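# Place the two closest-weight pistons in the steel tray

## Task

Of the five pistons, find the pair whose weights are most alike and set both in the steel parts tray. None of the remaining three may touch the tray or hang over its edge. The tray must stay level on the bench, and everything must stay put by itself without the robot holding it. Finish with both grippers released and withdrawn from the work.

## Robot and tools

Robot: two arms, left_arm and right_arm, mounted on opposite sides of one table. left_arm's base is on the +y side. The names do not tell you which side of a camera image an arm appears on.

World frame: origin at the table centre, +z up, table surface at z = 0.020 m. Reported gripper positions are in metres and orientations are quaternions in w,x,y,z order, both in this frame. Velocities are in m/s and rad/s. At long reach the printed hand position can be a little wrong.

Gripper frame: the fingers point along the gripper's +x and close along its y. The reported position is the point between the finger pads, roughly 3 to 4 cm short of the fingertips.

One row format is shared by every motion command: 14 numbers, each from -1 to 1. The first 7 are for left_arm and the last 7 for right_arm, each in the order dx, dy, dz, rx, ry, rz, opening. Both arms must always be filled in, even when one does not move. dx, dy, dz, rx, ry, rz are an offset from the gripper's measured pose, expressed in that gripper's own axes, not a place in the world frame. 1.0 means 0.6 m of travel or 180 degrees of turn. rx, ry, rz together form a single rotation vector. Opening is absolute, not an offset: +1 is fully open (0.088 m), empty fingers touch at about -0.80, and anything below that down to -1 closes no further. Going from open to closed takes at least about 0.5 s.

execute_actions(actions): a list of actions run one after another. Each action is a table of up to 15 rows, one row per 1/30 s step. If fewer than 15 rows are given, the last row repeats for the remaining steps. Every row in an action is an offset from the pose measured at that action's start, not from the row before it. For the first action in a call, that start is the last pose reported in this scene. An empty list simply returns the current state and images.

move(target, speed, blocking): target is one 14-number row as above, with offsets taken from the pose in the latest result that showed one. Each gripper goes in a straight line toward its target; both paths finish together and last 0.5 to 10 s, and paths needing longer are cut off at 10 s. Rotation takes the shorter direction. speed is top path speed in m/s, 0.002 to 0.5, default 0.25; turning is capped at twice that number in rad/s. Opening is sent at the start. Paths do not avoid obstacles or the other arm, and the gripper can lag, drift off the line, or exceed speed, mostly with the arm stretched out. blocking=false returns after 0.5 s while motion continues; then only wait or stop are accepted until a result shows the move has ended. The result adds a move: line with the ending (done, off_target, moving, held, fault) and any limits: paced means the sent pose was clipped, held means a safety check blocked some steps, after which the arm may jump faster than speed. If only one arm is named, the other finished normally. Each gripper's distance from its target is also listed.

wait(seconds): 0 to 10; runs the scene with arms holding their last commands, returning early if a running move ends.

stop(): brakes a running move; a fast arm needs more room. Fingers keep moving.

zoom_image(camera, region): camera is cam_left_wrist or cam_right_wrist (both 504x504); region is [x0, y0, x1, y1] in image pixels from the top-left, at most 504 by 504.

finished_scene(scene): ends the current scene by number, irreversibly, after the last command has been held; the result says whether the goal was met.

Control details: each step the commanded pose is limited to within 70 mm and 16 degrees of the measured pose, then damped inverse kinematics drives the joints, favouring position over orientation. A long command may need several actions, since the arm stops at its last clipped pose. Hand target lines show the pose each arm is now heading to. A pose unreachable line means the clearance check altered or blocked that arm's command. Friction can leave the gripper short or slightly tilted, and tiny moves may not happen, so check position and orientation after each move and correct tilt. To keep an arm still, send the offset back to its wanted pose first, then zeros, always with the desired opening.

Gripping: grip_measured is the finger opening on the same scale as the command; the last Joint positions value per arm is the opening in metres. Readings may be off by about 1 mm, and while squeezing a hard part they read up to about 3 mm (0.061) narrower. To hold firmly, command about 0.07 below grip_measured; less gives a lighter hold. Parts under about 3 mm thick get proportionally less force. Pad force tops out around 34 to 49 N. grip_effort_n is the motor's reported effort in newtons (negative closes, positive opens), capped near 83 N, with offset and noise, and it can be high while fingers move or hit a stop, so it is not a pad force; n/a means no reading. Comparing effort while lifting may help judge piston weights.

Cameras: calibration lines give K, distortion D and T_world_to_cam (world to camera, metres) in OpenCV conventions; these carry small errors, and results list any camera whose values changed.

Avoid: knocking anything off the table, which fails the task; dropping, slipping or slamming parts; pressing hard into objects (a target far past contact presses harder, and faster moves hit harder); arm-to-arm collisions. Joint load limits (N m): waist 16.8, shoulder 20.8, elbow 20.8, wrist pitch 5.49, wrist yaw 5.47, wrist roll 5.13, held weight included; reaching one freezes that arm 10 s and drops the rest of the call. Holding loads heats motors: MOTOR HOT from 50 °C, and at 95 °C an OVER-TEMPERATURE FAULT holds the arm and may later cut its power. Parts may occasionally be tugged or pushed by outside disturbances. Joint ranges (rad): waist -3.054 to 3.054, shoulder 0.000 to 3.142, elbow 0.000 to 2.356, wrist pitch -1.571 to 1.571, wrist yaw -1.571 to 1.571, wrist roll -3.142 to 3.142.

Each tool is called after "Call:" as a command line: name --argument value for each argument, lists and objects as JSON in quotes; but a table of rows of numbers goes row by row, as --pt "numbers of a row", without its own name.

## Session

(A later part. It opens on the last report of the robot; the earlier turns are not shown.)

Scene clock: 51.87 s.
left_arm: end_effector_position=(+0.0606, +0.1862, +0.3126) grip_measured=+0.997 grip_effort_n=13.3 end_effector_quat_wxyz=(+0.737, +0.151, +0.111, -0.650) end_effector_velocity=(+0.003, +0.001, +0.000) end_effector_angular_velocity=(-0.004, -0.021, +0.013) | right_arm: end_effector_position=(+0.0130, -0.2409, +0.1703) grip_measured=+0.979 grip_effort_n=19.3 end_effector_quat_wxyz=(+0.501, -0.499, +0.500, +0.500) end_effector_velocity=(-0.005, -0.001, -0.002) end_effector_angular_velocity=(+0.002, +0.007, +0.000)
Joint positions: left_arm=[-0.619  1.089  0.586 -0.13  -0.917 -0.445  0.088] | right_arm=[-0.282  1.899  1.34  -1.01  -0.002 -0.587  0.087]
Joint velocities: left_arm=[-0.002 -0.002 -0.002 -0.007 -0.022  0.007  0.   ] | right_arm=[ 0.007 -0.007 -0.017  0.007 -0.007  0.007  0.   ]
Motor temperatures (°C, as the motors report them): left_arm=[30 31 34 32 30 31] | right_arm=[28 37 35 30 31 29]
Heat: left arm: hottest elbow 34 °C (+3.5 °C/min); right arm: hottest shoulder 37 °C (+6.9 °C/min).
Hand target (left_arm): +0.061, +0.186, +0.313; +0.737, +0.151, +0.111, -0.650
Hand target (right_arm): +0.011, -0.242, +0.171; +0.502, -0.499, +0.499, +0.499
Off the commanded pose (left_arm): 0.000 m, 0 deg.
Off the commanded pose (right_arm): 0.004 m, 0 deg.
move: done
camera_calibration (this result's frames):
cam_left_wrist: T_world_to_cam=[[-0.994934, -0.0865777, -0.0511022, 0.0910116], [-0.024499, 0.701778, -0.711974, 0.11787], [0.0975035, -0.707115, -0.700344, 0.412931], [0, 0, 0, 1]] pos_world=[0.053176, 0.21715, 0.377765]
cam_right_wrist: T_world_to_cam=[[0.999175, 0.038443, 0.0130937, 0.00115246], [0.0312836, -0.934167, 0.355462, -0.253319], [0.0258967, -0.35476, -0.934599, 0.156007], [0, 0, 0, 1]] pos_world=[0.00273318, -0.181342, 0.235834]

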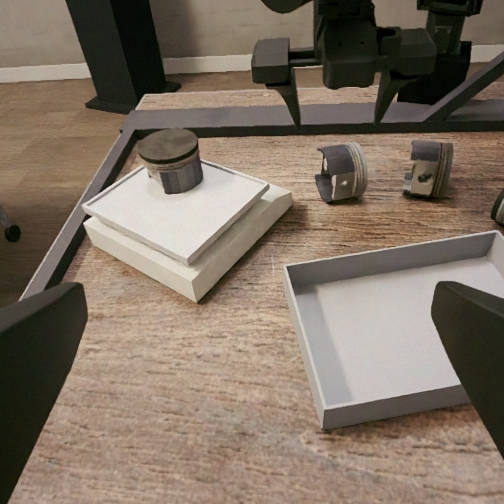

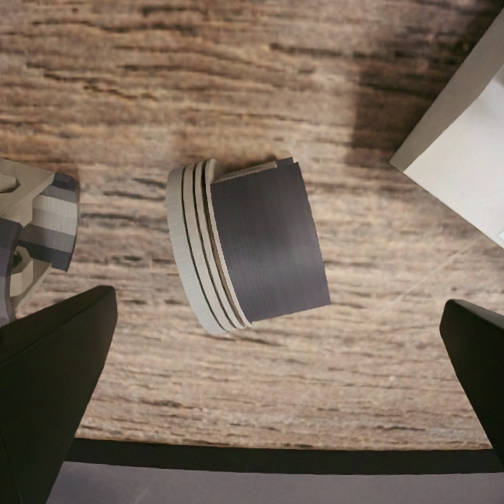

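Call:
move --target '[0,0,0,0,0,0,1,0.06,0.018,0,-0.07,0,0,1]'

Call:
move --target '[0,0,0,0,0,0,1,0.08,0,-0.005,0,0,0,1]' --speed 0.08

Call:
move --target '[0,0,0,0,0,0,1,0,0,0,0,0,0,0.05]'

Scene clock: 56.00 s.
left_arm: end_effector_position=(+0.0606, +0.1862, +0.3126) grip_measured=+0.997 grip_effort_n=12.3 end_effector_quat_wxyz=(+0.737, +0.151, +0.111, -0.650) end_effector_velocity=(+0.002, +0.002, -0.003) end_effector_angular_velocity=(+0.008, +0.001, +0.011) | right_arm: end_effector_position=(+0.0047, -0.2382, +0.1401) grip_measured=+0.979 grip_effort_n=19.3 end_effector_quat_wxyz=(+0.451, -0.548, +0.439, +0.551) end_effector_velocity=(-0.005, -0.003, -0.002) end_effector_angular_velocity=(-0.003, +0.027, +0.020)
Joint positions: left_arm=[-0.619  1.089  0.586 -0.13  -0.917 -0.445  0.088] | right_arm=[-0.258  1.921  1.241 -0.873 -0.001 -0.774  0.087]
Joint velocities: left_arm=[-0.002 -0.002 -0.002 -0.022 -0.007 -0.022 -0.   ] | right_arm=[-0.002 -0.002 -0.012 -0.007 -0.022 -0.022 -0.   ]
Motor temperatures (°C, as the motors report them): left_arm=[30 31 34 32 30 31] | right_arm=[28 37 35 30 31 29]
Heat: left arm: hottest elbow 34 °C (+3.2 °C/min); right arm: hottest shoulder 37 °C (+6.4 °C/min).
Hand target (left_arm): +0.061, +0.186, +0.313; +0.737, +0.151, +0.111, -0.650
Hand target (right_arm): +0.002, -0.241, +0.134; -0.443, +0.551, -0.442, -0.552
Off the commanded pose (left_arm): 0.000 m, 0 deg.
Off the commanded pose (right_arm): 0.007 m, 1 deg.
move: done
camera_calibration (this result's frames):
cam_left_wrist: T_world_to_cam=[[-0.994934, -0.0865777, -0.0511022, 0.0910116], [-0.024499, 0.701778, -0.711974, 0.11787], [0.0975035, -0.707115, -0.700344, 0.412931], [0, 0, 0, 1]] pos_world=[0.053176, 0.21715, 0.377765]
cam_right_wrist: T_world_to_cam=[[0.96851, 0.247648, 0.0256681, 0.0580028], [0.223925, -0.911492, 0.345021, -0.233856], [0.10884, -0.328409, -0.938244, 0.135359], [0, 0, 0, 1]] pos_world=[-0.0185426, -0.183069, 0.206196]

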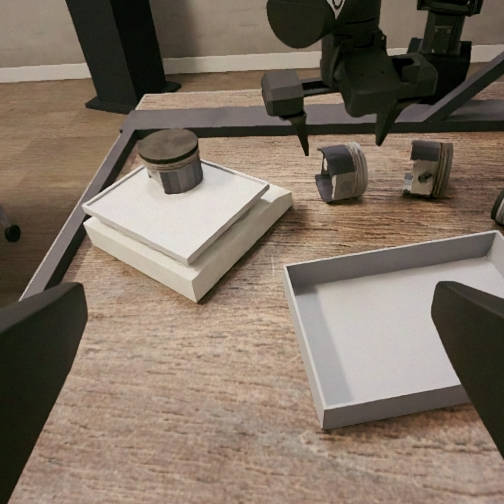

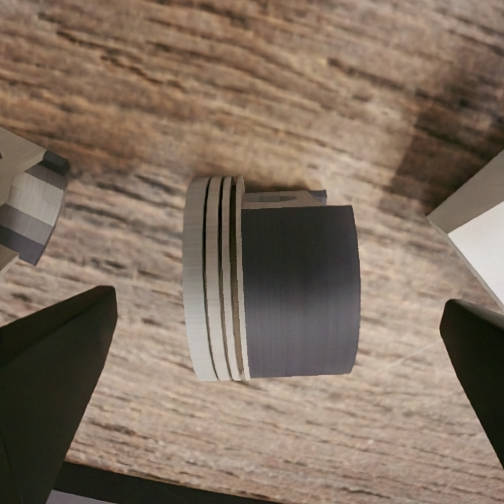

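Scene clock: 57.03 s.
left_arm: end_effector_position=(+0.0606, +0.1862, +0.3126) grip_measured=+0.997 grip_effort_n=12.3 end_effector_quat_wxyz=(+0.737, +0.151, +0.111, -0.650) end_effector_velocity=(+0.001, +0.001, -0.001) end_effector_angular_velocity=(+0.000, -0.002, +0.006) | right_arm: end_effector_position=(+0.0066, -0.2363, +0.0976) grip_measured=+0.979 grip_effort_n=19.3 end_effector_quat_wxyz=(+0.457, -0.548, +0.433, +0.551) end_effector_velocity=(+0.000, +0.001, +0.000) end_effector_angular_velocity=(+0.010, +0.002, +0.005)
Joint positions: left_arm=[-0.619  1.089  0.586 -0.13  -0.917 -0.445  0.088] | right_arm=[-0.26   1.999  1.159 -0.697 -0.001 -0.775  0.087]
Joint velocities: left_arm=[-0.002 -0.002 -0.002 -0.007 -0.007 -0.007 -0.   ] | right_arm=[-0.002 -0.002 -0.002  0.007 -0.007 -0.007 -0.   ]
Motor temperatures (°C, as the motors report them): left_arm=[30 31 35 32 30 31] | right_arm=[28 37 35 30 31 29]
Heat: left arm: hottest elbow 35 °C (+4.2 °C/min); right arm: hottest shoulder 37 °C (+6.3 °C/min).
Hand target (left_arm): +0.061, +0.186, +0.313; +0.737, +0.151, +0.111, -0.650
Hand target (right_arm): +0.005, -0.240, +0.092; -0.451, +0.548, -0.439, -0.551
Off the commanded pose (left_arm): 0.000 m, 0 deg.
Off the commanded pose (right_arm): 0.007 m, 1 deg.
move: done
camera_calibration (this result's frames):
cam_left_wrist: T_world_to_cam=[[-0.994934, -0.0865777, -0.0511022, 0.0910116], [-0.024499, 0.701778, -0.711974, 0.11787], [0.0975035, -0.707115, -0.700344, 0.412931], [0, 0, 0, 1]] pos_world=[0.053176, 0.21715, 0.377765]
cam_right_wrist: T_world_to_cam=[[0.96842, 0.246471, 0.03762, 0.0552494], [0.220234, -0.916362, 0.334331, -0.217982], [0.116876, -0.315487, -0.941705, 0.0992413], [0, 0, 0, 1]] pos_world=[-0.0170966, -0.182058, 0.164255]

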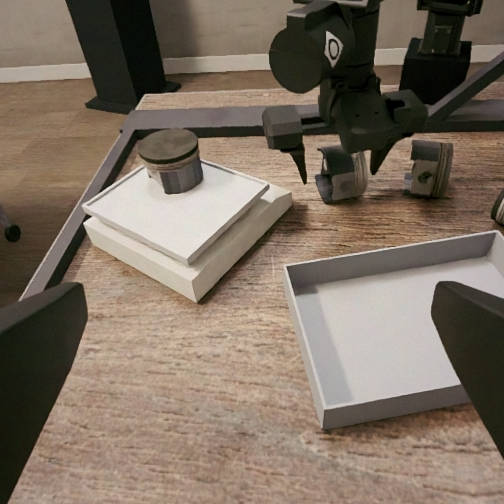

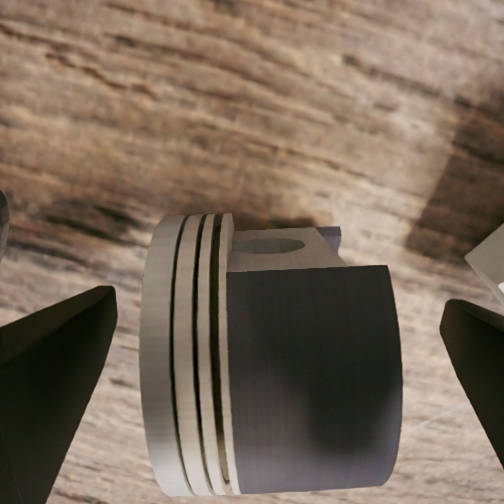

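Scene clock: 57.80 s.
left_arm: end_effector_position=(+0.0606, +0.1862, +0.3126) grip_measured=+0.997 grip_effort_n=11.9 end_effector_quat_wxyz=(+0.737, +0.151, +0.111, -0.650) end_effector_velocity=(+0.001, +0.001, -0.001) end_effector_angular_velocity=(+0.002, -0.015, +0.001) | right_arm: end_effector_position=(+0.0061, -0.2359, +0.0976) grip_measured=+0.064 grip_effort_n=-61.6 end_effector_quat_wxyz=(+0.457, -0.547, +0.433, +0.552) end_effector_velocity=(-0.001, -0.002, +0.000) end_effector_angular_velocity=(-0.003, +0.009, +0.020)
Joint positions: left_arm=[-0.619  1.089  0.586 -0.13  -0.917 -0.445  0.088] | right_arm=[-0.259  1.999  1.159 -0.697 -0.004 -0.775  0.042]
Joint velocities: left_arm=[-0.002 -0.002 -0.002 -0.007 -0.007  0.007 -0.   ] | right_arm=[-0.002 -0.002 -0.002 -0.007 -0.007 -0.022 -0.   ]
Motor temperatures (°C, as the motors report them): left_arm=[30 31 35 32 30 31] | right_arm=[28 37 35 30 31 29]
Heat: left arm: hottest elbow 35 °C (+4.2 °C/min); right arm: hottest shoulder 37 °C (+6.2 °C/min).
Hand target (left_arm): +0.061, +0.186, +0.313; +0.737, +0.151, +0.111, -0.650
Hand target (right_arm): +0.007, -0.236, +0.098; -0.457, +0.547, -0.433, -0.551
Off the commanded pose (left_arm): 0.000 m, 0 deg.
Off the commanded pose (right_arm): 0.001 m, 0 deg.
move: done
camera_calibration (this result's frames):
cam_left_wrist: T_world_to_cam=[[-0.994934, -0.0865777, -0.0511022, 0.0910116], [-0.024499, 0.701778, -0.711974, 0.11787], [0.0975035, -0.707115, -0.700344, 0.412931], [0, 0, 0, 1]] pos_world=[0.053176, 0.21715, 0.377765]
cam_right_wrist: T_world_to_cam=[[0.968394, 0.246881, 0.0355302, 0.0559555], [0.221537, -0.9168, 0.332263, -0.217491], [0.114604, -0.31389, -0.942517, 0.0998708], [0, 0, 0, 1]] pos_world=[-0.0174501, -0.181862, 0.164406]

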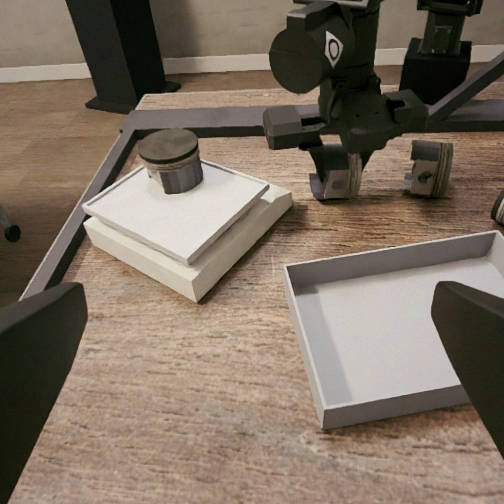

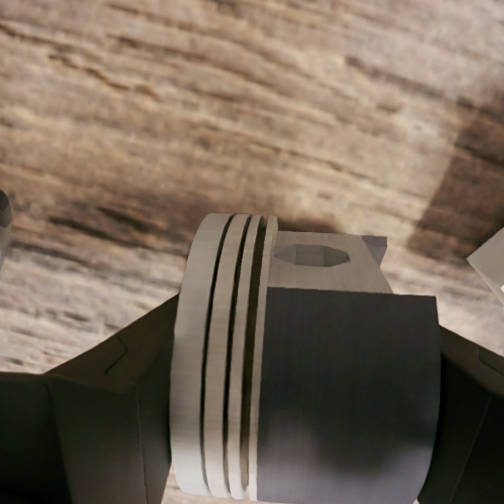

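Call:
move --target '[0,0,0,0,0,0,1,-0.17,0,0,0,0,0,-0.05]' --speed 0.15

Call:
move --target '[0,0,0,0,0,0,1,0,-0.272,0.11,0,0,0,-0.05]' --speed 0.15

Scene clock: 61.83 s.
left_arm: end_effector_position=(+0.0606, +0.1862, +0.3126) grip_measured=+0.997 grip_effort_n=12.3 end_effector_quat_wxyz=(+0.737, +0.151, +0.111, -0.650) end_effector_velocity=(-0.000, +0.002, -0.004) end_effector_angular_velocity=(+0.010, +0.000, -0.006) | right_arm: end_effector_position=(+0.0021, -0.2427, +0.1903) grip_measured=+0.051 grip_effort_n=-83.5 end_effector_quat_wxyz=(+0.447, -0.547, +0.443, +0.551) end_effector_velocity=(-0.000, -0.003, +0.006) end_effector_angular_velocity=(-0.006, +0.013, +0.000)
Joint positions: left_arm=[-0.619  1.089  0.586 -0.13  -0.917 -0.445  0.088] | right_arm=[-0.26   1.847  1.353 -1.071 -0.005 -0.775  0.042]
Joint velocities: left_arm=[-0.002 -0.002 -0.007 -0.007  0.007 -0.007 -0.   ] | right_arm=[-0.007 -0.007  0.017 -0.037 -0.007 -0.007  0.   ]
Motor temperatures (°C, as the motors report them): left_arm=[30 31 35 32 30 31] | right_arm=[28 38 35 30 31 29]
Heat: left arm: hottest elbow 35 °C (+4.0 °C/min); right arm: hottest shoulder 38 °C (+7.0 °C/min).
Hand target (left_arm): +0.061, +0.186, +0.313; +0.737, +0.151, +0.111, -0.650
Hand target (right_arm): +0.006, -0.239, +0.200; -0.457, +0.546, -0.433, -0.552
Off the commanded pose (left_arm): 0.000 m, 0 deg.
Off the commanded pose (right_arm): 0.010 m, 2 deg.
move: off_target (right_arm)
camera_calibration (this result's frames):
cam_left_wrist: T_world_to_cam=[[-0.994934, -0.0865777, -0.0511022, 0.0910116], [-0.024499, 0.701778, -0.711974, 0.11787], [0.0975035, -0.707115, -0.700344, 0.412931], [0, 0, 0, 1]] pos_world=[0.053176, 0.21715, 0.377765]
cam_right_wrist: T_world_to_cam=[[0.968969, 0.246743, 0.0147206, 0.0621773], [0.226126, -0.908907, 0.350366, -0.255112], [0.0998299, -0.336165, -0.936497, 0.179033], [0, 0, 0, 1]] pos_world=[-0.0204334, -0.18703, 0.256131]

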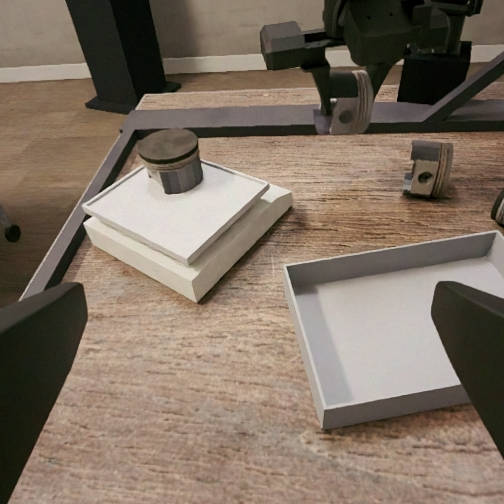

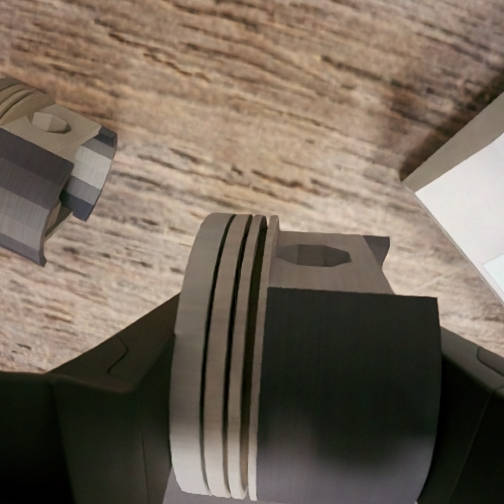

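Scene clock: 63.60 s.
left_arm: end_effector_position=(+0.0606, +0.1862, +0.3126) grip_measured=+0.997 grip_effort_n=12.8 end_effector_quat_wxyz=(+0.737, +0.151, +0.111, -0.650) end_effector_velocity=(+0.002, +0.002, -0.003) end_effector_angular_velocity=(+0.004, -0.005, +0.006) | right_arm: end_effector_position=(+0.1446, -0.1494, +0.1865) grip_measured=+0.051 grip_effort_n=-83.5 end_effector_quat_wxyz=(+0.474, -0.547, +0.417, +0.549) end_effector_velocity=(-0.004, -0.001, -0.002) end_effector_angular_velocity=(-0.003, +0.030, +0.007)
Joint positions: left_arm=[-0.619  1.089  0.586 -0.13  -0.917 -0.445  0.088] | right_arm=[-0.401  2.483  2.341 -1.348 -0.005 -0.914  0.042]
Joint velocities: left_arm=[-0.002 -0.002 -0.007 -0.007 -0.007 -0.007  0.   ] | right_arm=[-0.002  0.007  0.007 -0.022 -0.022 -0.007 -0.   ]
Motor temperatures (°C, as the motors report them): left_arm=[30 31 35 32 30 31] | right_arm=[28 38 35 30 31 29]
Heat: left arm: hottest elbow 35 °C (+4.0 °C/min); right arm: hottest shoulder 38 °C (+7.1 °C/min).
Hand target (left_arm): +0.061, +0.186, +0.313; +0.737, +0.151, +0.111, -0.650
Hand target (right_arm): +0.148, -0.147, +0.189; -0.479, +0.548, -0.411, -0.549
Off the commanded pose (left_arm): 0.000 m, 0 deg.
Off the commanded pose (right_arm): 0.008 m, 4 deg.
joint sent to its limit (right arm) — the command would take joint 3 (elbow) past its upper limit, so that joint was sent only as far as its limit.
move: off_target (right_arm)
camera_calibration (this result's frames):
cam_left_wrist: T_world_to_cam=[[-0.994934, -0.0865777, -0.0511022, 0.0910116], [-0.024499, 0.701778, -0.711974, 0.11787], [0.0975035, -0.707115, -0.700344, 0.412931], [0, 0, 0, 1]] pos_world=[0.053176, 0.21715, 0.377765]
cam_right_wrist: T_world_to_cam=[[0.967343, 0.241503, 0.0769627, -0.111034], [0.207215, -0.928347, 0.308599, -0.1936], [0.145976, -0.282573, -0.948073, 0.196129], [0, 0, 0, 1]] pos_world=[0.118895, -0.0974925, 0.254235]

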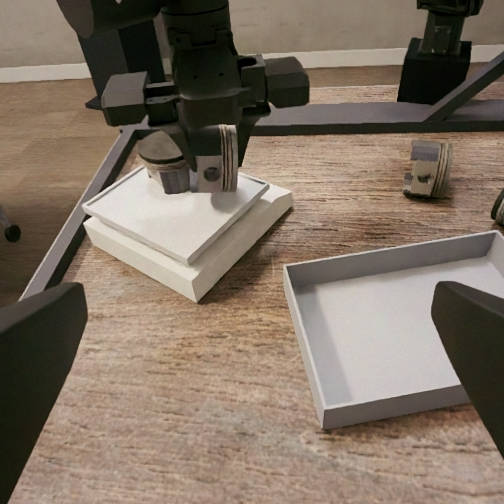

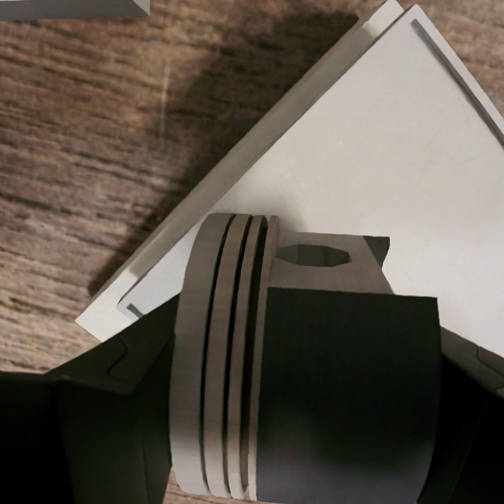

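Call:
move --target '[0,0,0,0,0,0,1,0.05,-0.02,0,0,0,0,-0.05]' --speed 0.04

Call:
move --target '[0,0,0,0,0,0,1,0,0,0,0,0,0,0.8]'

Call:
move --target '[0,0,0,0,0,0,1,-0.08,0,-0.1,0,0,0,0.8]' --speed 0.15

Scene clock: 66.80 s.
left_arm: end_effector_position=(+0.0606, +0.1862, +0.3126) grip_measured=+0.997 grip_effort_n=12.3 end_effector_quat_wxyz=(+0.737, +0.151, +0.111, -0.650) end_effector_velocity=(+0.002, +0.002, -0.003) end_effector_angular_velocity=(+0.008, +0.001, +0.011) | right_arm: end_effector_position=(+0.1519, -0.1445, +0.1672) grip_measured=+0.051 grip_effort_n=-83.5 end_effector_quat_wxyz=(+0.475, -0.546, +0.414, +0.552) end_effector_velocity=(+0.002, +0.001, -0.000) end_effector_angular_velocity=(+0.019, +0.010, +0.016)
Joint positions: left_arm=[-0.619  1.089  0.586 -0.13  -0.917 -0.445  0.088] | right_arm=[-0.408  2.526  2.343 -1.302 -0.011 -0.924  0.042]
Joint velocities: left_arm=[-0.002 -0.002 -0.002 -0.022 -0.007 -0.022 -0.   ] | right_arm=[-0.007  0.002  0.002  0.007 -0.022 -0.022 -0.   ]
Motor temperatures (°C, as the motors report them): left_arm=[30 31 35 32 30 31] | right_arm=[28 39 36 30 31 29]
Heat: left arm: hottest elbow 35 °C (+4.0 °C/min); right arm: hottest shoulder 39 °C (+8.0 °C/min).
Hand target (left_arm): +0.061, +0.186, +0.313; +0.737, +0.151, +0.111, -0.650
Hand target (right_arm): +0.157, -0.145, +0.157; -0.474, +0.547, -0.417, -0.549
Off the commanded pose (left_arm): 0.000 m, 0 deg.
Off the commanded pose (right_arm): 0.011 m, 0 deg.
move: off_target (right_arm)
camera_calibration (this result's frames):
cam_left_wrist: T_world_to_cam=[[-0.994934, -0.0865777, -0.0511022, 0.0910116], [-0.024499, 0.701778, -0.711974, 0.11787], [0.0975035, -0.707115, -0.700344, 0.412931], [0, 0, 0, 1]] pos_world=[0.053176, 0.21715, 0.377765]
cam_right_wrist: T_world_to_cam=[[0.966467, 0.244742, 0.0777414, -0.117354], [0.211132, -0.929654, 0.301937, -0.184248], [0.146169, -0.275399, -0.950153, 0.179473], [0, 0, 0, 1]] pos_world=[0.126086, -0.0931392, 0.235282]

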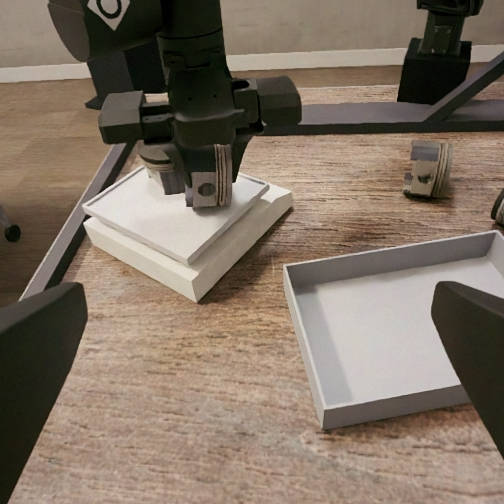

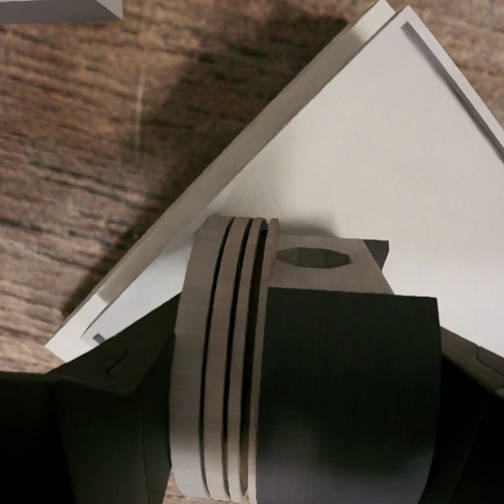

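Scene clock: 67.57 s.
left_arm: end_effector_position=(+0.0606, +0.1862, +0.3126) grip_measured=+0.997 grip_effort_n=11.9 end_effector_quat_wxyz=(+0.737, +0.151, +0.111, -0.650) end_effector_velocity=(+0.002, +0.001, +0.000) end_effector_angular_velocity=(-0.003, +0.002, +0.006) | right_arm: end_effector_position=(+0.1526, -0.1444, +0.1672) grip_measured=+0.794 grip_effort_n=19.8 end_effector_quat_wxyz=(+0.476, -0.547, +0.413, +0.551) end_effector_velocity=(-0.004, -0.005, +0.001) end_effector_angular_velocity=(-0.012, +0.019, +0.005)
Joint positions: left_arm=[-0.619  1.089  0.586 -0.13  -0.917 -0.445  0.088] | right_arm=[-0.408  2.526  2.343 -1.3   -0.009 -0.924  0.078]
Joint velocities: left_arm=[-0.002 -0.007 -0.002 -0.007 -0.007 -0.007 -0.   ] | right_arm=[-0.002 -0.007 -0.007 -0.022 -0.007 -0.007  0.001]
Motor temperatures (°C, as the motors report them): left_arm=[30 31 35 32 30 31] | right_arm=[28 39 36 30 31 29]
Heat: left arm: hottest elbow 35 °C (+4.0 °C/min); right arm: hottest shoulder 39 °C (+8.1 °C/min).
Hand target (left_arm): +0.061, +0.186, +0.313; +0.737, +0.151, +0.111, -0.650
Hand target (right_arm): +0.152, -0.144, +0.167; -0.475, +0.546, -0.414, -0.552
Off the commanded pose (left_arm): 0.000 m, 0 deg.
Off the commanded pose (right_arm): 0.001 m, 0 deg.
move: done
camera_calibration (this result's frames):
cam_left_wrist: T_world_to_cam=[[-0.994934, -0.0865777, -0.0511022, 0.0910116], [-0.024499, 0.701778, -0.711974, 0.11787], [0.0975035, -0.707115, -0.700344, 0.412931], [0, 0, 0, 1]] pos_world=[0.053176, 0.21715, 0.377765]
cam_right_wrist: T_world_to_cam=[[0.966383, 0.244187, 0.0804798, -0.118531], [0.209855, -0.929983, 0.301814, -0.184137], [0.148544, -0.274779, -0.949964, 0.179141], [0, 0, 0, 1]] pos_world=[0.126578, -0.0930764, 0.235292]

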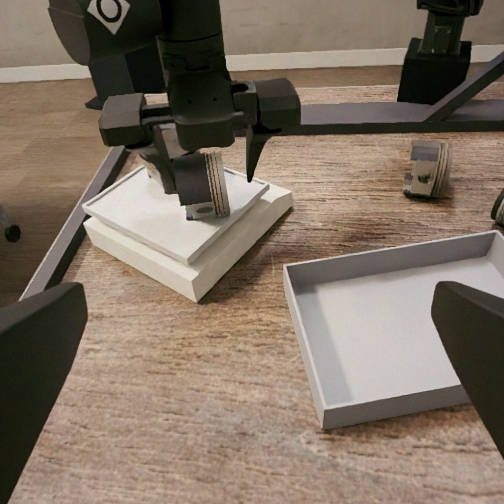

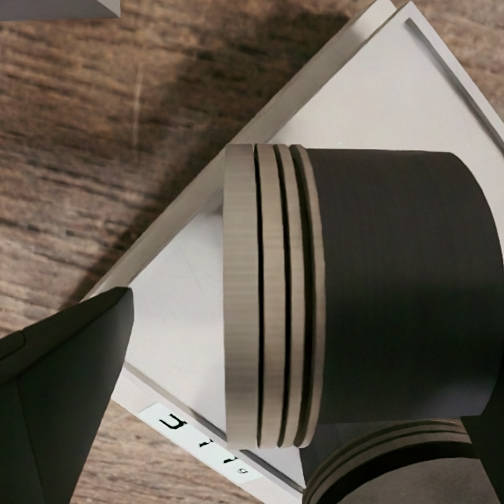

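Scene clock: 68.67 s.
left_arm: end_effector_position=(+0.0606, +0.1862, +0.3126) grip_measured=+0.997 grip_effort_n=12.3 end_effector_quat_wxyz=(+0.737, +0.151, +0.111, -0.650) end_effector_velocity=(+0.001, +0.001, -0.002) end_effector_angular_velocity=(+0.007, -0.032, -0.004) | right_arm: end_effector_position=(+0.1642, -0.2040, +0.2072) grip_measured=+0.797 grip_effort_n=19.8 end_effector_quat_wxyz=(+0.475, -0.547, +0.415, +0.550) end_effector_velocity=(-0.002, -0.002, +0.006) end_effector_angular_velocity=(+0.007, +0.003, +0.005)
Joint positions: left_arm=[-0.619  1.089  0.586 -0.13  -0.917 -0.445  0.088] | right_arm=[-0.512  2.329  2.15  -1.309 -0.015 -1.026  0.078]
Joint velocities: left_arm=[-0.002  0.002 -0.002 -0.007 -0.007  0.022  0.   ] | right_arm=[-0.002 -0.017 -0.007 -0.007 -0.007 -0.007 -0.   ]
Motor temperatures (°C, as the motors report them): left_arm=[30 31 35 32 30 31] | right_arm=[28 40 36 30 31 29]
Heat: left arm: hottest elbow 35 °C (+4.0 °C/min); right arm: hottest shoulder 40 °C (+9.1 °C/min).
Hand target (left_arm): +0.061, +0.186, +0.313; +0.737, +0.151, +0.111, -0.650
Hand target (right_arm): +0.163, -0.207, +0.211; -0.475, +0.547, -0.414, -0.551
Off the commanded pose (left_arm): 0.000 m, 0 deg.
Off the commanded pose (right_arm): 0.005 m, 0 deg.
move: done
camera_calibration (this result's frames):
cam_left_wrist: T_world_to_cam=[[-0.994934, -0.0865777, -0.0511022, 0.0910116], [-0.024499, 0.701778, -0.711974, 0.11787], [0.0975035, -0.707115, -0.700344, 0.412931], [0, 0, 0, 1]] pos_world=[0.053176, 0.21715, 0.377765]
cam_right_wrist: T_world_to_cam=[[0.966795, 0.243226, 0.0784151, -0.118279], [0.208853, -0.92883, 0.306032, -0.254592], [0.147269, -0.279493, -0.948786, 0.197936], [0, 0, 0, 1]] pos_world=[0.138374, -0.152383, 0.274987]

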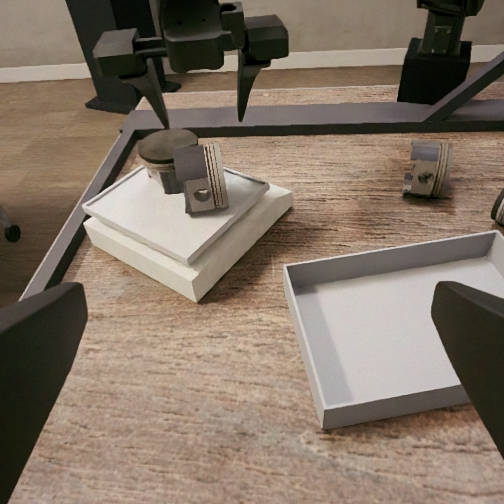

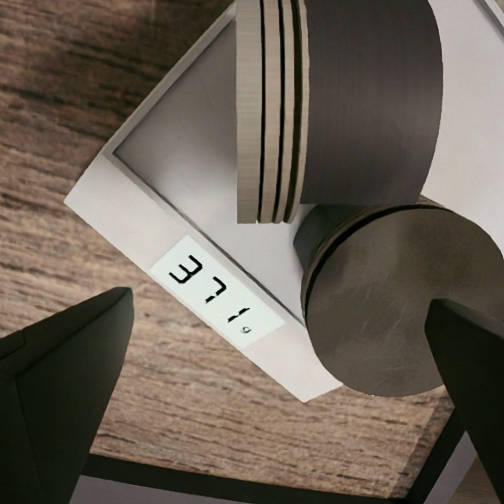

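Call:
wait --seconds 1

Scene clock: 71.10 s.
left_arm: end_effector_position=(+0.0606, +0.1862, +0.3126) grip_measured=+0.997 grip_effort_n=12.8 end_effector_quat_wxyz=(+0.737, +0.151, +0.111, -0.650) end_effector_velocity=(+0.001, -0.001, +0.004) end_effector_angular_velocity=(-0.021, -0.012, +0.007) | right_arm: end_effector_position=(+0.1641, -0.2041, +0.2080) grip_measured=+0.797 grip_effort_n=20.2 end_effector_quat_wxyz=(+0.475, -0.547, +0.415, +0.550) end_effector_velocity=(-0.005, -0.001, +0.001) end_effector_angular_velocity=(+0.003, +0.026, +0.021)
Joint positions: left_arm=[-0.619  1.089  0.586 -0.13  -0.917 -0.445  0.088] | right_arm=[-0.512  2.327  2.149 -1.309 -0.015 -1.026  0.078]
Joint velocities: left_arm=[-0.002 -0.002 -0.002  0.022 -0.022  0.022 -0.   ] | right_arm=[-0.002 -0.002  0.002 -0.022 -0.022 -0.022 -0.   ]
Motor temperatures (°C, as the motors report them): left_arm=[30 31 35 32 30 31] | right_arm=[28 41 36 30 31 29]
Heat: left arm: hottest elbow 35 °C (+4.1 °C/min); right arm: hottest shoulder 41 °C (+10.2 °C/min).
Hand target (left_arm): +0.061, +0.186, +0.313; +0.737, +0.151, +0.111, -0.650
Hand target (right_arm): +0.163, -0.207, +0.211; -0.475, +0.547, -0.414, -0.551
Off the commanded pose (left_arm): 0.000 m, 0 deg.
Off the commanded pose (right_arm): 0.004 m, 0 deg.
wait: 1.00 s; at rest from the start
camera_calibration (this result's frames):
cam_left_wrist: T_world_to_cam=[[-0.994934, -0.0865777, -0.0511022, 0.0910116], [-0.024499, 0.701778, -0.711974, 0.11787], [0.0975035, -0.707115, -0.700344, 0.412931], [0, 0, 0, 1]] pos_world=[0.053176, 0.21715, 0.377765]
cam_right_wrist: T_world_to_cam=[[0.966612, 0.243512, 0.0797664, -0.118422], [0.208858, -0.929063, 0.30532, -0.254809], [0.148457, -0.278466, -0.948903, 0.198749], [0, 0, 0, 1]] pos_world=[0.138182, -0.152551, 0.275837]

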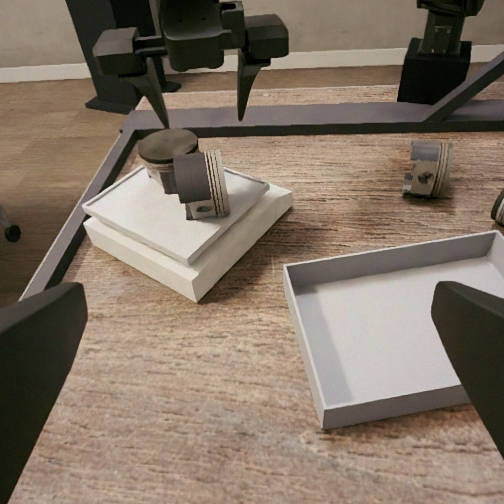

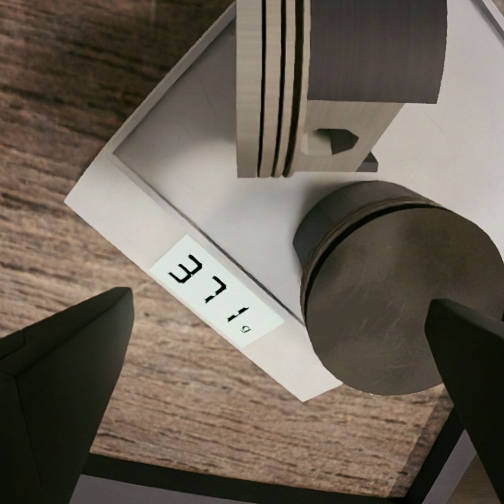

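Call:
move --target '[0,0,0,0,0,0,1,0.02,-0.018,0.12,0,0,0,1]' --speed 0.15

Call:
move --target '[0,0,0,0,0,0,1,0.07,0,0,0,0,0,1]' --speed 0.08

Scene clock: 74.67 s.
left_arm: end_effector_position=(+0.0606, +0.1862, +0.3126) grip_measured=+0.997 grip_effort_n=12.8 end_effector_quat_wxyz=(+0.737, +0.151, +0.111, -0.650) end_effector_velocity=(+0.002, +0.002, -0.001) end_effector_angular_velocity=(+0.000, -0.002, +0.006) | right_arm: end_effector_position=(+0.1582, -0.1341, +0.2025) grip_measured=+0.979 grip_effort_n=20.2 end_effector_quat_wxyz=(+0.512, -0.546, +0.373, +0.548) end_effector_velocity=(-0.001, -0.002, -0.002) end_effector_angular_velocity=(-0.005, +0.012, +0.006)
Joint positions: left_arm=[-0.619  1.089  0.586 -0.13  -0.917 -0.445  0.088] | right_arm=[-0.403  2.459  2.347 -1.261 -0.009 -0.919  0.087]
Joint velocities: left_arm=[-0.002 -0.007 -0.007 -0.007 -0.007 -0.007 -0.   ] | right_arm=[-0.002  0.002 -0.002 -0.007 -0.007 -0.007 -0.   ]
Motor temperatures (°C, as the motors report them): left_arm=[30 31 35 33 30 31] | right_arm=[28 42 36 30 31 29]
Heat: left arm: hottest elbow 35 °C (+3.0 °C/min); right arm: hottest shoulder 42 °C (+10.0 °C/min).
Hand target (left_arm): +0.061, +0.186, +0.313; +0.737, +0.151, +0.111, -0.650
Hand target (right_arm): +0.160, -0.131, +0.201; +0.516, -0.546, +0.371, +0.547
Off the commanded pose (left_arm): 0.000 m, 0 deg.
Off the commanded pose (right_arm): 0.004 m, 6 deg.
joint sent to its limit (right arm) — the command would take joint 3 (elbow) past its upper limit, so that joint was sent only as far as its limit.
move: off_target (right_arm)
camera_calibration (this result's frames):
cam_left_wrist: T_world_to_cam=[[-0.994934, -0.0865777, -0.0511022, 0.0910116], [-0.024499, 0.701778, -0.711974, 0.11787], [0.0975035, -0.707115, -0.700344, 0.412931], [0, 0, 0, 1]] pos_world=[0.053176, 0.21715, 0.377765]
cam_right_wrist: T_world_to_cam=[[0.957345, 0.234126, 0.169338, -0.147177], [0.190872, -0.952401, 0.237697, -0.173433], [0.216929, -0.195236, -0.956465, 0.2158], [0, 0, 0, 1]] pos_world=[0.12719, -0.088588, 0.272552]

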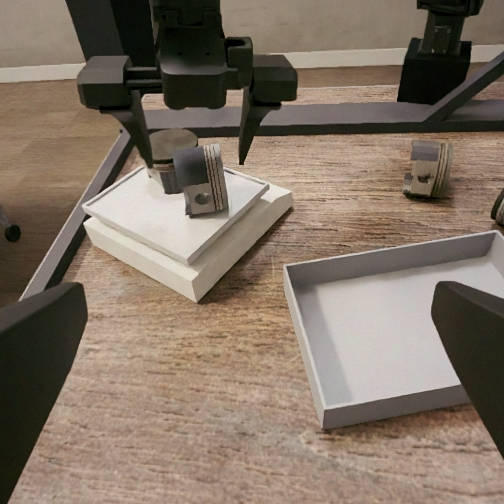

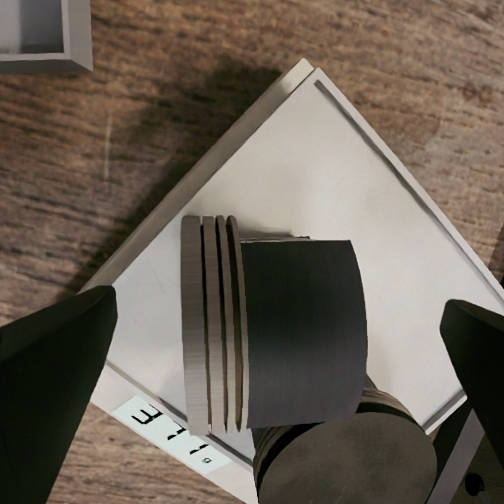

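Scene clock: 75.60 s.
left_arm: end_effector_position=(+0.0606, +0.1862, +0.3126) grip_measured=+0.997 grip_effort_n=12.3 end_effector_quat_wxyz=(+0.737, +0.151, +0.111, -0.650) end_effector_velocity=(+0.000, +0.002, -0.001) end_effector_angular_velocity=(+0.002, -0.015, -0.004) | right_arm: end_effector_position=(+0.1647, -0.1265, +0.1702) grip_measured=+0.979 grip_effort_n=20.2 end_effector_quat_wxyz=(+0.518, -0.546, +0.366, +0.547) end_effector_velocity=(-0.001, -0.002, +0.000) end_effector_angular_velocity=(+0.002, +0.014, -0.022)
Joint positions: left_arm=[-0.619  1.089  0.586 -0.13  -0.917 -0.445  0.088] | right_arm=[-0.403  2.484  2.261 -1.132 -0.009 -0.919  0.087]
Joint velocities: left_arm=[-0.007 -0.002 -0.002 -0.007 -0.007  0.007 -0.   ] | right_arm=[-0.002 -0.002 -0.002 -0.007 -0.007  0.022 -0.   ]
Motor temperatures (°C, as the motors report them): left_arm=[30 31 35 33 30 31] | right_arm=[28 42 36 30 31 29]
Heat: left arm: hottest elbow 35 °C (+3.0 °C/min); right arm: hottest shoulder 42 °C (+10.1 °C/min).
Hand target (left_arm): +0.061, +0.186, +0.313; +0.737, +0.151, +0.111, -0.650
Hand target (right_arm): +0.163, -0.128, +0.161; +0.512, -0.546, +0.373, +0.548
Off the commanded pose (left_arm): 0.000 m, 0 deg.
Off the commanded pose (right_arm): 0.009 m, 1 deg.
move: off_target (right_arm)
camera_calibration (this result's frames):
cam_left_wrist: T_world_to_cam=[[-0.994934, -0.0865777, -0.0511022, 0.0910116], [-0.024499, 0.701778, -0.711974, 0.11787], [0.0975035, -0.707115, -0.700344, 0.412931], [0, 0, 0, 1]] pos_world=[0.053176, 0.21715, 0.377765]
cam_right_wrist: T_world_to_cam=[[0.955237, 0.231673, 0.183986, -0.152228], [0.188101, -0.955626, 0.22671, -0.157821], [0.228344, -0.181953, -0.956427, 0.184764], [0, 0, 0, 1]] pos_world=[0.13291, -0.081932, 0.2405]

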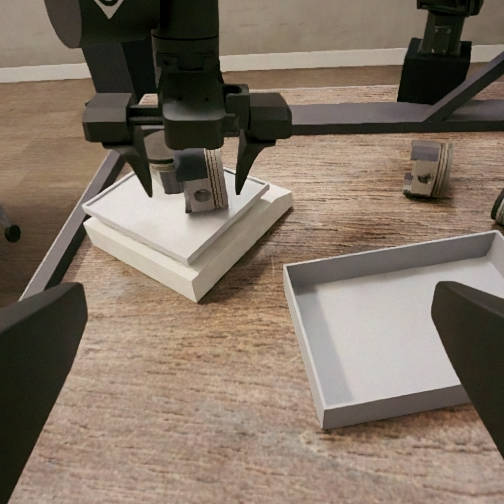

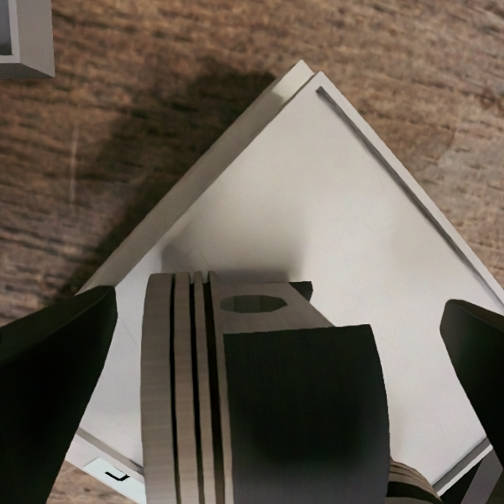

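Call:
move --target '[0,0,0,0,0,0,1,0.015,0.012,-0.028,0,0.02,0.035,1]'

Call:
move --target '[0,0,0,0,0,0,1,0,0,0,0,0,0,-0.05]'

Call:
move --target '[-0.15,0,0,0,0,0,1,-0.05,0,0,0,0,0,-0.05]' --speed 0.15

Call:
move --target '[0,0,0,0,0,0,1,-0.01,0.27,0.24,0,-0.04,0.02,-0.05]' --speed 0.15

Scene clock: 80.67 s.
left_arm: end_effector_position=(+0.0606, +0.1862, +0.3126) grip_measured=+0.997 grip_effort_n=12.3 end_effector_quat_wxyz=(+0.737, +0.151, +0.111, -0.650) end_effector_velocity=(+0.002, +0.002, -0.001) end_effector_angular_velocity=(+0.000, -0.002, +0.006) | right_arm: end_effector_position=(+0.1606, -0.1435, +0.1597) grip_measured=+0.979 grip_effort_n=20.2 end_effector_quat_wxyz=(+0.480, -0.542, +0.408, +0.557) end_effector_velocity=(-0.002, +0.001, +0.005) end_effector_angular_velocity=(+0.012, +0.017, +0.007)
Joint positions: left_arm=[-0.619  1.089  0.586 -0.13  -0.917 -0.445  0.088] | right_arm=[-0.424  2.544  2.345 -1.27  -0.026 -0.941  0.087]
Joint velocities: left_arm=[-0.002 -0.007 -0.007 -0.007 -0.007 -0.007 -0.   ] | right_arm=[-0.002 -0.002  0.017 -0.022 -0.022 -0.007 -0.   ]
Motor temperatures (°C, as the motors report them): left_arm=[30 31 35 33 30 31] | right_arm=[28 43 36 30 31 29]
Heat: left arm: hottest elbow 35 °C (+3.0 °C/min); right arm: hottest shoulder 43 °C (+10.0 °C/min).
Hand target (left_arm): +0.061, +0.186, +0.313; +0.737, +0.151, +0.111, -0.650
Hand target (right_arm): +0.162, -0.143, +0.158; -0.479, +0.542, -0.408, -0.558
Off the commanded pose (left_arm): 0.000 m, 0 deg.
Off the commanded pose (right_arm): 0.003 m, 1 deg.
joint sent to its limit (right arm) — the command would take joint 3 (elbow) past its upper limit, so that joint was sent only as far as its limit.
move: done
camera_calibration (this result's frames):
cam_left_wrist: T_world_to_cam=[[-0.994934, -0.0865777, -0.0511022, 0.0910116], [-0.024499, 0.701778, -0.711974, 0.11787], [0.0975035, -0.707115, -0.700344, 0.412931], [0, 0, 0, 1]] pos_world=[0.053176, 0.21715, 0.377765]
cam_right_wrist: T_world_to_cam=[[0.965902, 0.24507, 0.0835078, -0.126175], [0.212934, -0.935416, 0.282234, -0.180866], [0.147282, -0.254829, -0.955704, 0.174966], [0, 0, 0, 1]] pos_world=[0.134616, -0.0936769, 0.228799]

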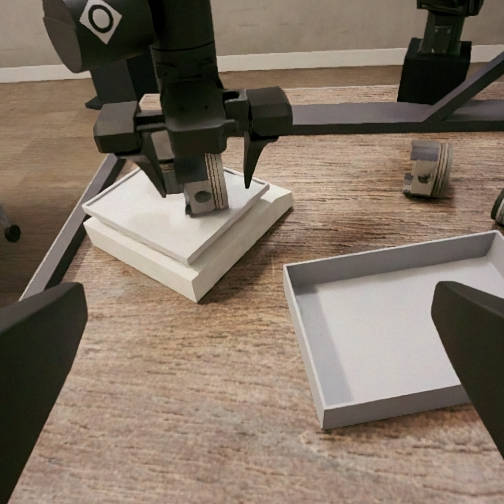

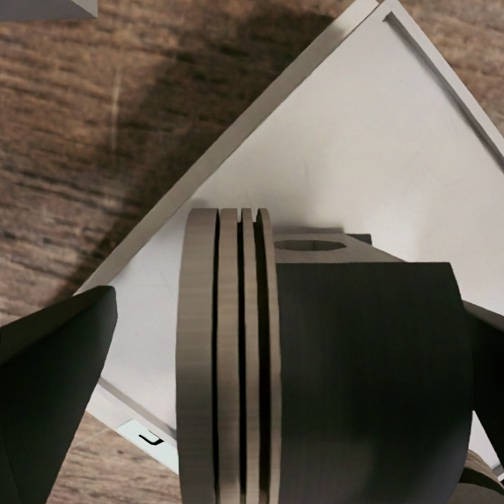

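Scene clock: 81.30 s.
left_arm: end_effector_position=(+0.0606, +0.1862, +0.3126) grip_measured=+0.997 grip_effort_n=12.3 end_effector_quat_wxyz=(+0.737, +0.151, +0.111, -0.650) end_effector_velocity=(+0.004, +0.000, +0.004) end_effector_angular_velocity=(-0.024, -0.011, +0.024) | right_arm: end_effector_position=(+0.1596, -0.1430, +0.1597) grip_measured=-0.004 grip_effort_n=-83.5 end_effector_quat_wxyz=(+0.479, -0.541, +0.408, +0.558) end_effector_velocity=(-0.001, -0.002, +0.000) end_effector_angular_velocity=(-0.000, +0.011, -0.009)
Joint positions: left_arm=[-0.619  1.089  0.586 -0.13  -0.917 -0.445  0.088] | right_arm=[-0.423  2.544  2.346 -1.272 -0.03  -0.941  0.039]
Joint velocities: left_arm=[-0.002 -0.007 -0.002  0.007 -0.037  0.007 -0.   ] | right_arm=[-0.002 -0.002 -0.002 -0.007 -0.007  0.007 -0.   ]
Motor temperatures (°C, as the motors report them): left_arm=[30 31 35 33 30 31] | right_arm=[28 43 36 30 31 29]
Heat: left arm: hottest elbow 35 °C (+3.0 °C/min); right arm: hottest shoulder 43 °C (+10.1 °C/min).
Hand target (left_arm): +0.061, +0.186, +0.313; +0.737, +0.151, +0.111, -0.650
Hand target (right_arm): +0.161, -0.144, +0.160; -0.480, +0.542, -0.408, -0.557
Off the commanded pose (left_arm): 0.000 m, 0 deg.
Off the commanded pose (right_arm): 0.001 m, 0 deg.
move: done
camera_calibration (this result's frames):
cam_left_wrist: T_world_to_cam=[[-0.994934, -0.0865777, -0.0511022, 0.0910116], [-0.024499, 0.701778, -0.711974, 0.11787], [0.0975035, -0.707115, -0.700344, 0.412931], [0, 0, 0, 1]] pos_world=[0.053176, 0.21715, 0.377765]
cam_right_wrist: T_world_to_cam=[[0.965828, 0.246415, 0.0803467, -0.124576], [0.21533, -0.935418, 0.280404, -0.180305], [0.144254, -0.253521, -0.956513, 0.176116], [0, 0, 0, 1]] pos_world=[0.133739, -0.0933136, 0.229025]

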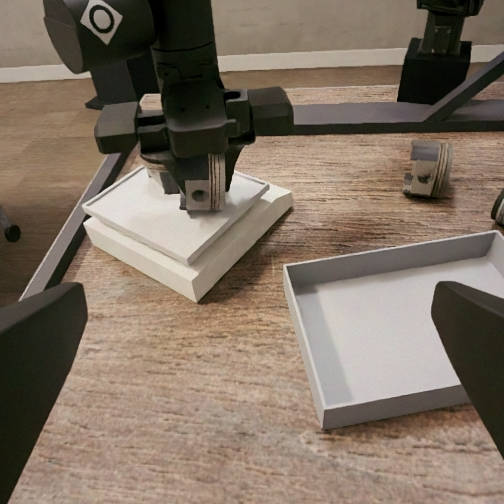

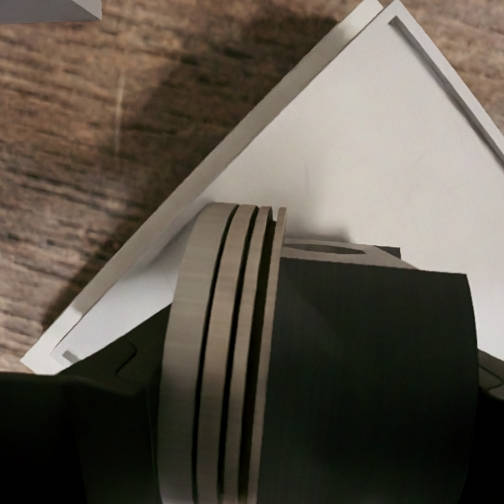

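Scene clock: 82.67 s.
left_arm: end_effector_position=(+0.0508, +0.2694, +0.3419) grip_measured=+0.997 grip_effort_n=12.3 end_effector_quat_wxyz=(+0.736, +0.154, +0.110, -0.650) end_effector_velocity=(+0.003, +0.001, +0.001) end_effector_angular_velocity=(-0.012, -0.004, +0.028) | right_arm: end_effector_position=(+0.1550, -0.1481, +0.1748) grip_measured=-0.004 grip_effort_n=-83.5 end_effector_quat_wxyz=(+0.477, -0.541, +0.410, +0.558) end_effector_velocity=(+0.003, +0.003, +0.001) end_effector_angular_velocity=(+0.021, -0.010, +0.006)
Joint positions: left_arm=[-1.055  1.073  0.796 -1.    -1.183 -1.164  0.088] | right_arm=[-0.423  2.512  2.347 -1.312 -0.03  -0.941  0.039]
Joint velocities: left_arm=[-0.007  0.027  0.017 -0.066 -0.022 -0.081 -0.   ] | right_arm=[-0.002 -0.002 -0.002  0.022 -0.007 -0.007 -0.   ]
Motor temperatures (°C, as the motors report them): left_arm=[30 31 35 33 30 31] | right_arm=[28 44 36 30 31 29]
Heat: left arm: hottest elbow 35 °C (+2.0 °C/min); right arm: hottest shoulder 44 °C (+11.0 °C/min).
Hand target (left_arm): +0.049, +0.269, +0.345; +0.737, +0.150, +0.110, -0.650
Hand target (right_arm): +0.158, -0.146, +0.189; -0.489, +0.541, -0.398, -0.557
Off the commanded pose (left_arm): 0.004 m, 0 deg.
Off the commanded pose (right_arm): 0.015 m, 0 deg.
joint sent to its limit (right arm) — the command would take joint 3 (elbow) past its upper limit, so that joint was sent only as far as its limit.
move: off_target (right_arm)
camera_calibration (this result's frames):
cam_left_wrist: T_world_to_cam=[[-0.994918, -0.0823981, -0.0578704, 0.0911536], [-0.0170632, 0.7044, -0.709598, 0.0781248], [0.0992334, -0.705004, -0.702226, 0.493202], [0, 0, 0, 1]] pos_world=[0.0430813, 0.300189, 0.407052]
cam_right_wrist: T_world_to_cam=[[0.966195, 0.246827, 0.0744526, -0.119058], [0.216735, -0.934037, 0.283904, -0.18889], [0.139617, -0.25817, -0.955958, 0.189811], [0, 0, 0, 1]] pos_world=[0.129472, -0.0980398, 0.243942]

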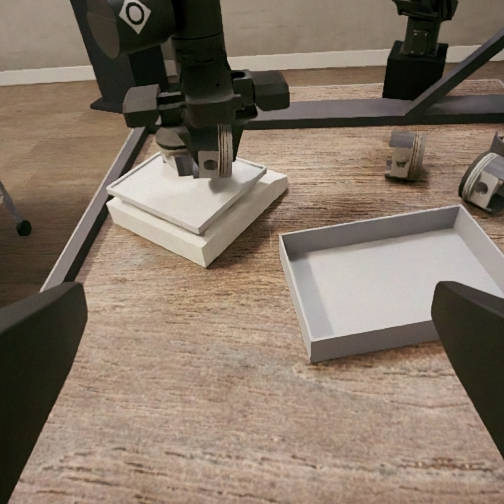

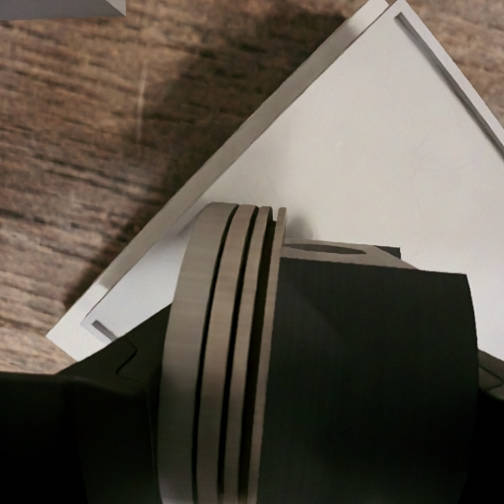

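Scene clock: 84.67 s.
left_arm: end_effector_position=(+0.0508, +0.2694, +0.3419) grip_measured=+0.997 grip_effort_n=12.3 end_effector_quat_wxyz=(+0.736, +0.154, +0.110, -0.650) end_effector_velocity=(-0.002, +0.001, -0.001) end_effector_angular_velocity=(+0.004, +0.016, -0.007) | right_arm: end_effector_position=(-0.0349, -0.0451, +0.1760) grip_measured=-0.004 grip_effort_n=-83.5 end_effector_quat_wxyz=(+0.476, -0.495, +0.405, +0.604) end_effector_velocity=(-0.003, -0.003, +0.002) end_effector_angular_velocity=(-0.009, +0.025, +0.008)
Joint positions: left_arm=[-1.055  1.073  0.797 -1.    -1.183 -1.165  0.088] | right_arm=[-0.015  2.423  2.18  -1.178 -0.11  -0.534  0.039]
Joint velocities: left_arm=[-0.007 -0.002 -0.002  0.007  0.007 -0.007 -0.   ] | right_arm=[-0.002 -0.002  0.002 -0.022 -0.022 -0.007  0.   ]
Motor temperatures (°C, as the motors report them): left_arm=[30 31 35 33 30 31] | right_arm=[28 45 36 30 31 29]
Heat: left arm: hottest elbow 35 °C (+2.0 °C/min); right arm: hottest shoulder 45 °C (+12.0 °C/min).
Hand target (left_arm): +0.051, +0.269, +0.342; +0.736, +0.154, +0.110, -0.650
Hand target (right_arm): -0.034, -0.040, +0.185; +0.485, -0.490, +0.395, +0.607
Off the commanded pose (left_arm): 0.000 m, 0 deg.
Off the commanded pose (right_arm): 0.007 m, 1 deg.
move: done
camera_calibration (this result's frames):
cam_left_wrist: T_world_to_cam=[[-0.994902, -0.0828077, -0.0575572, 0.0911598], [-0.0175812, 0.704425, -0.70956, 0.0781455], [0.0993018, -0.704931, -0.70229, 0.493215], [0, 0, 0, 1]] pos_world=[0.0430918, 0.300184, 0.407076]
cam_right_wrist: T_world_to_cam=[[0.966587, 0.256323, 0.00282691, 0.0519], [0.251677, -0.951045, 0.179365, -0.0330932], [0.048664, -0.172661, -0.983778, 0.24963], [0, 0, 0, 1]] pos_world=[-0.0539851, -0.00167491, 0.25137]

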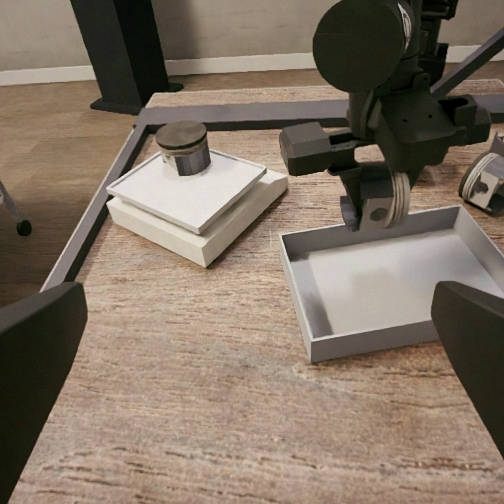

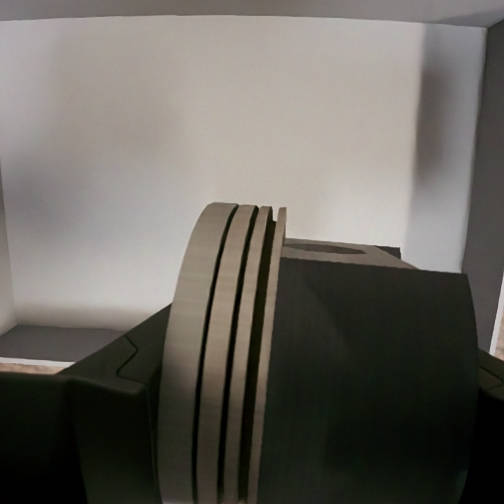

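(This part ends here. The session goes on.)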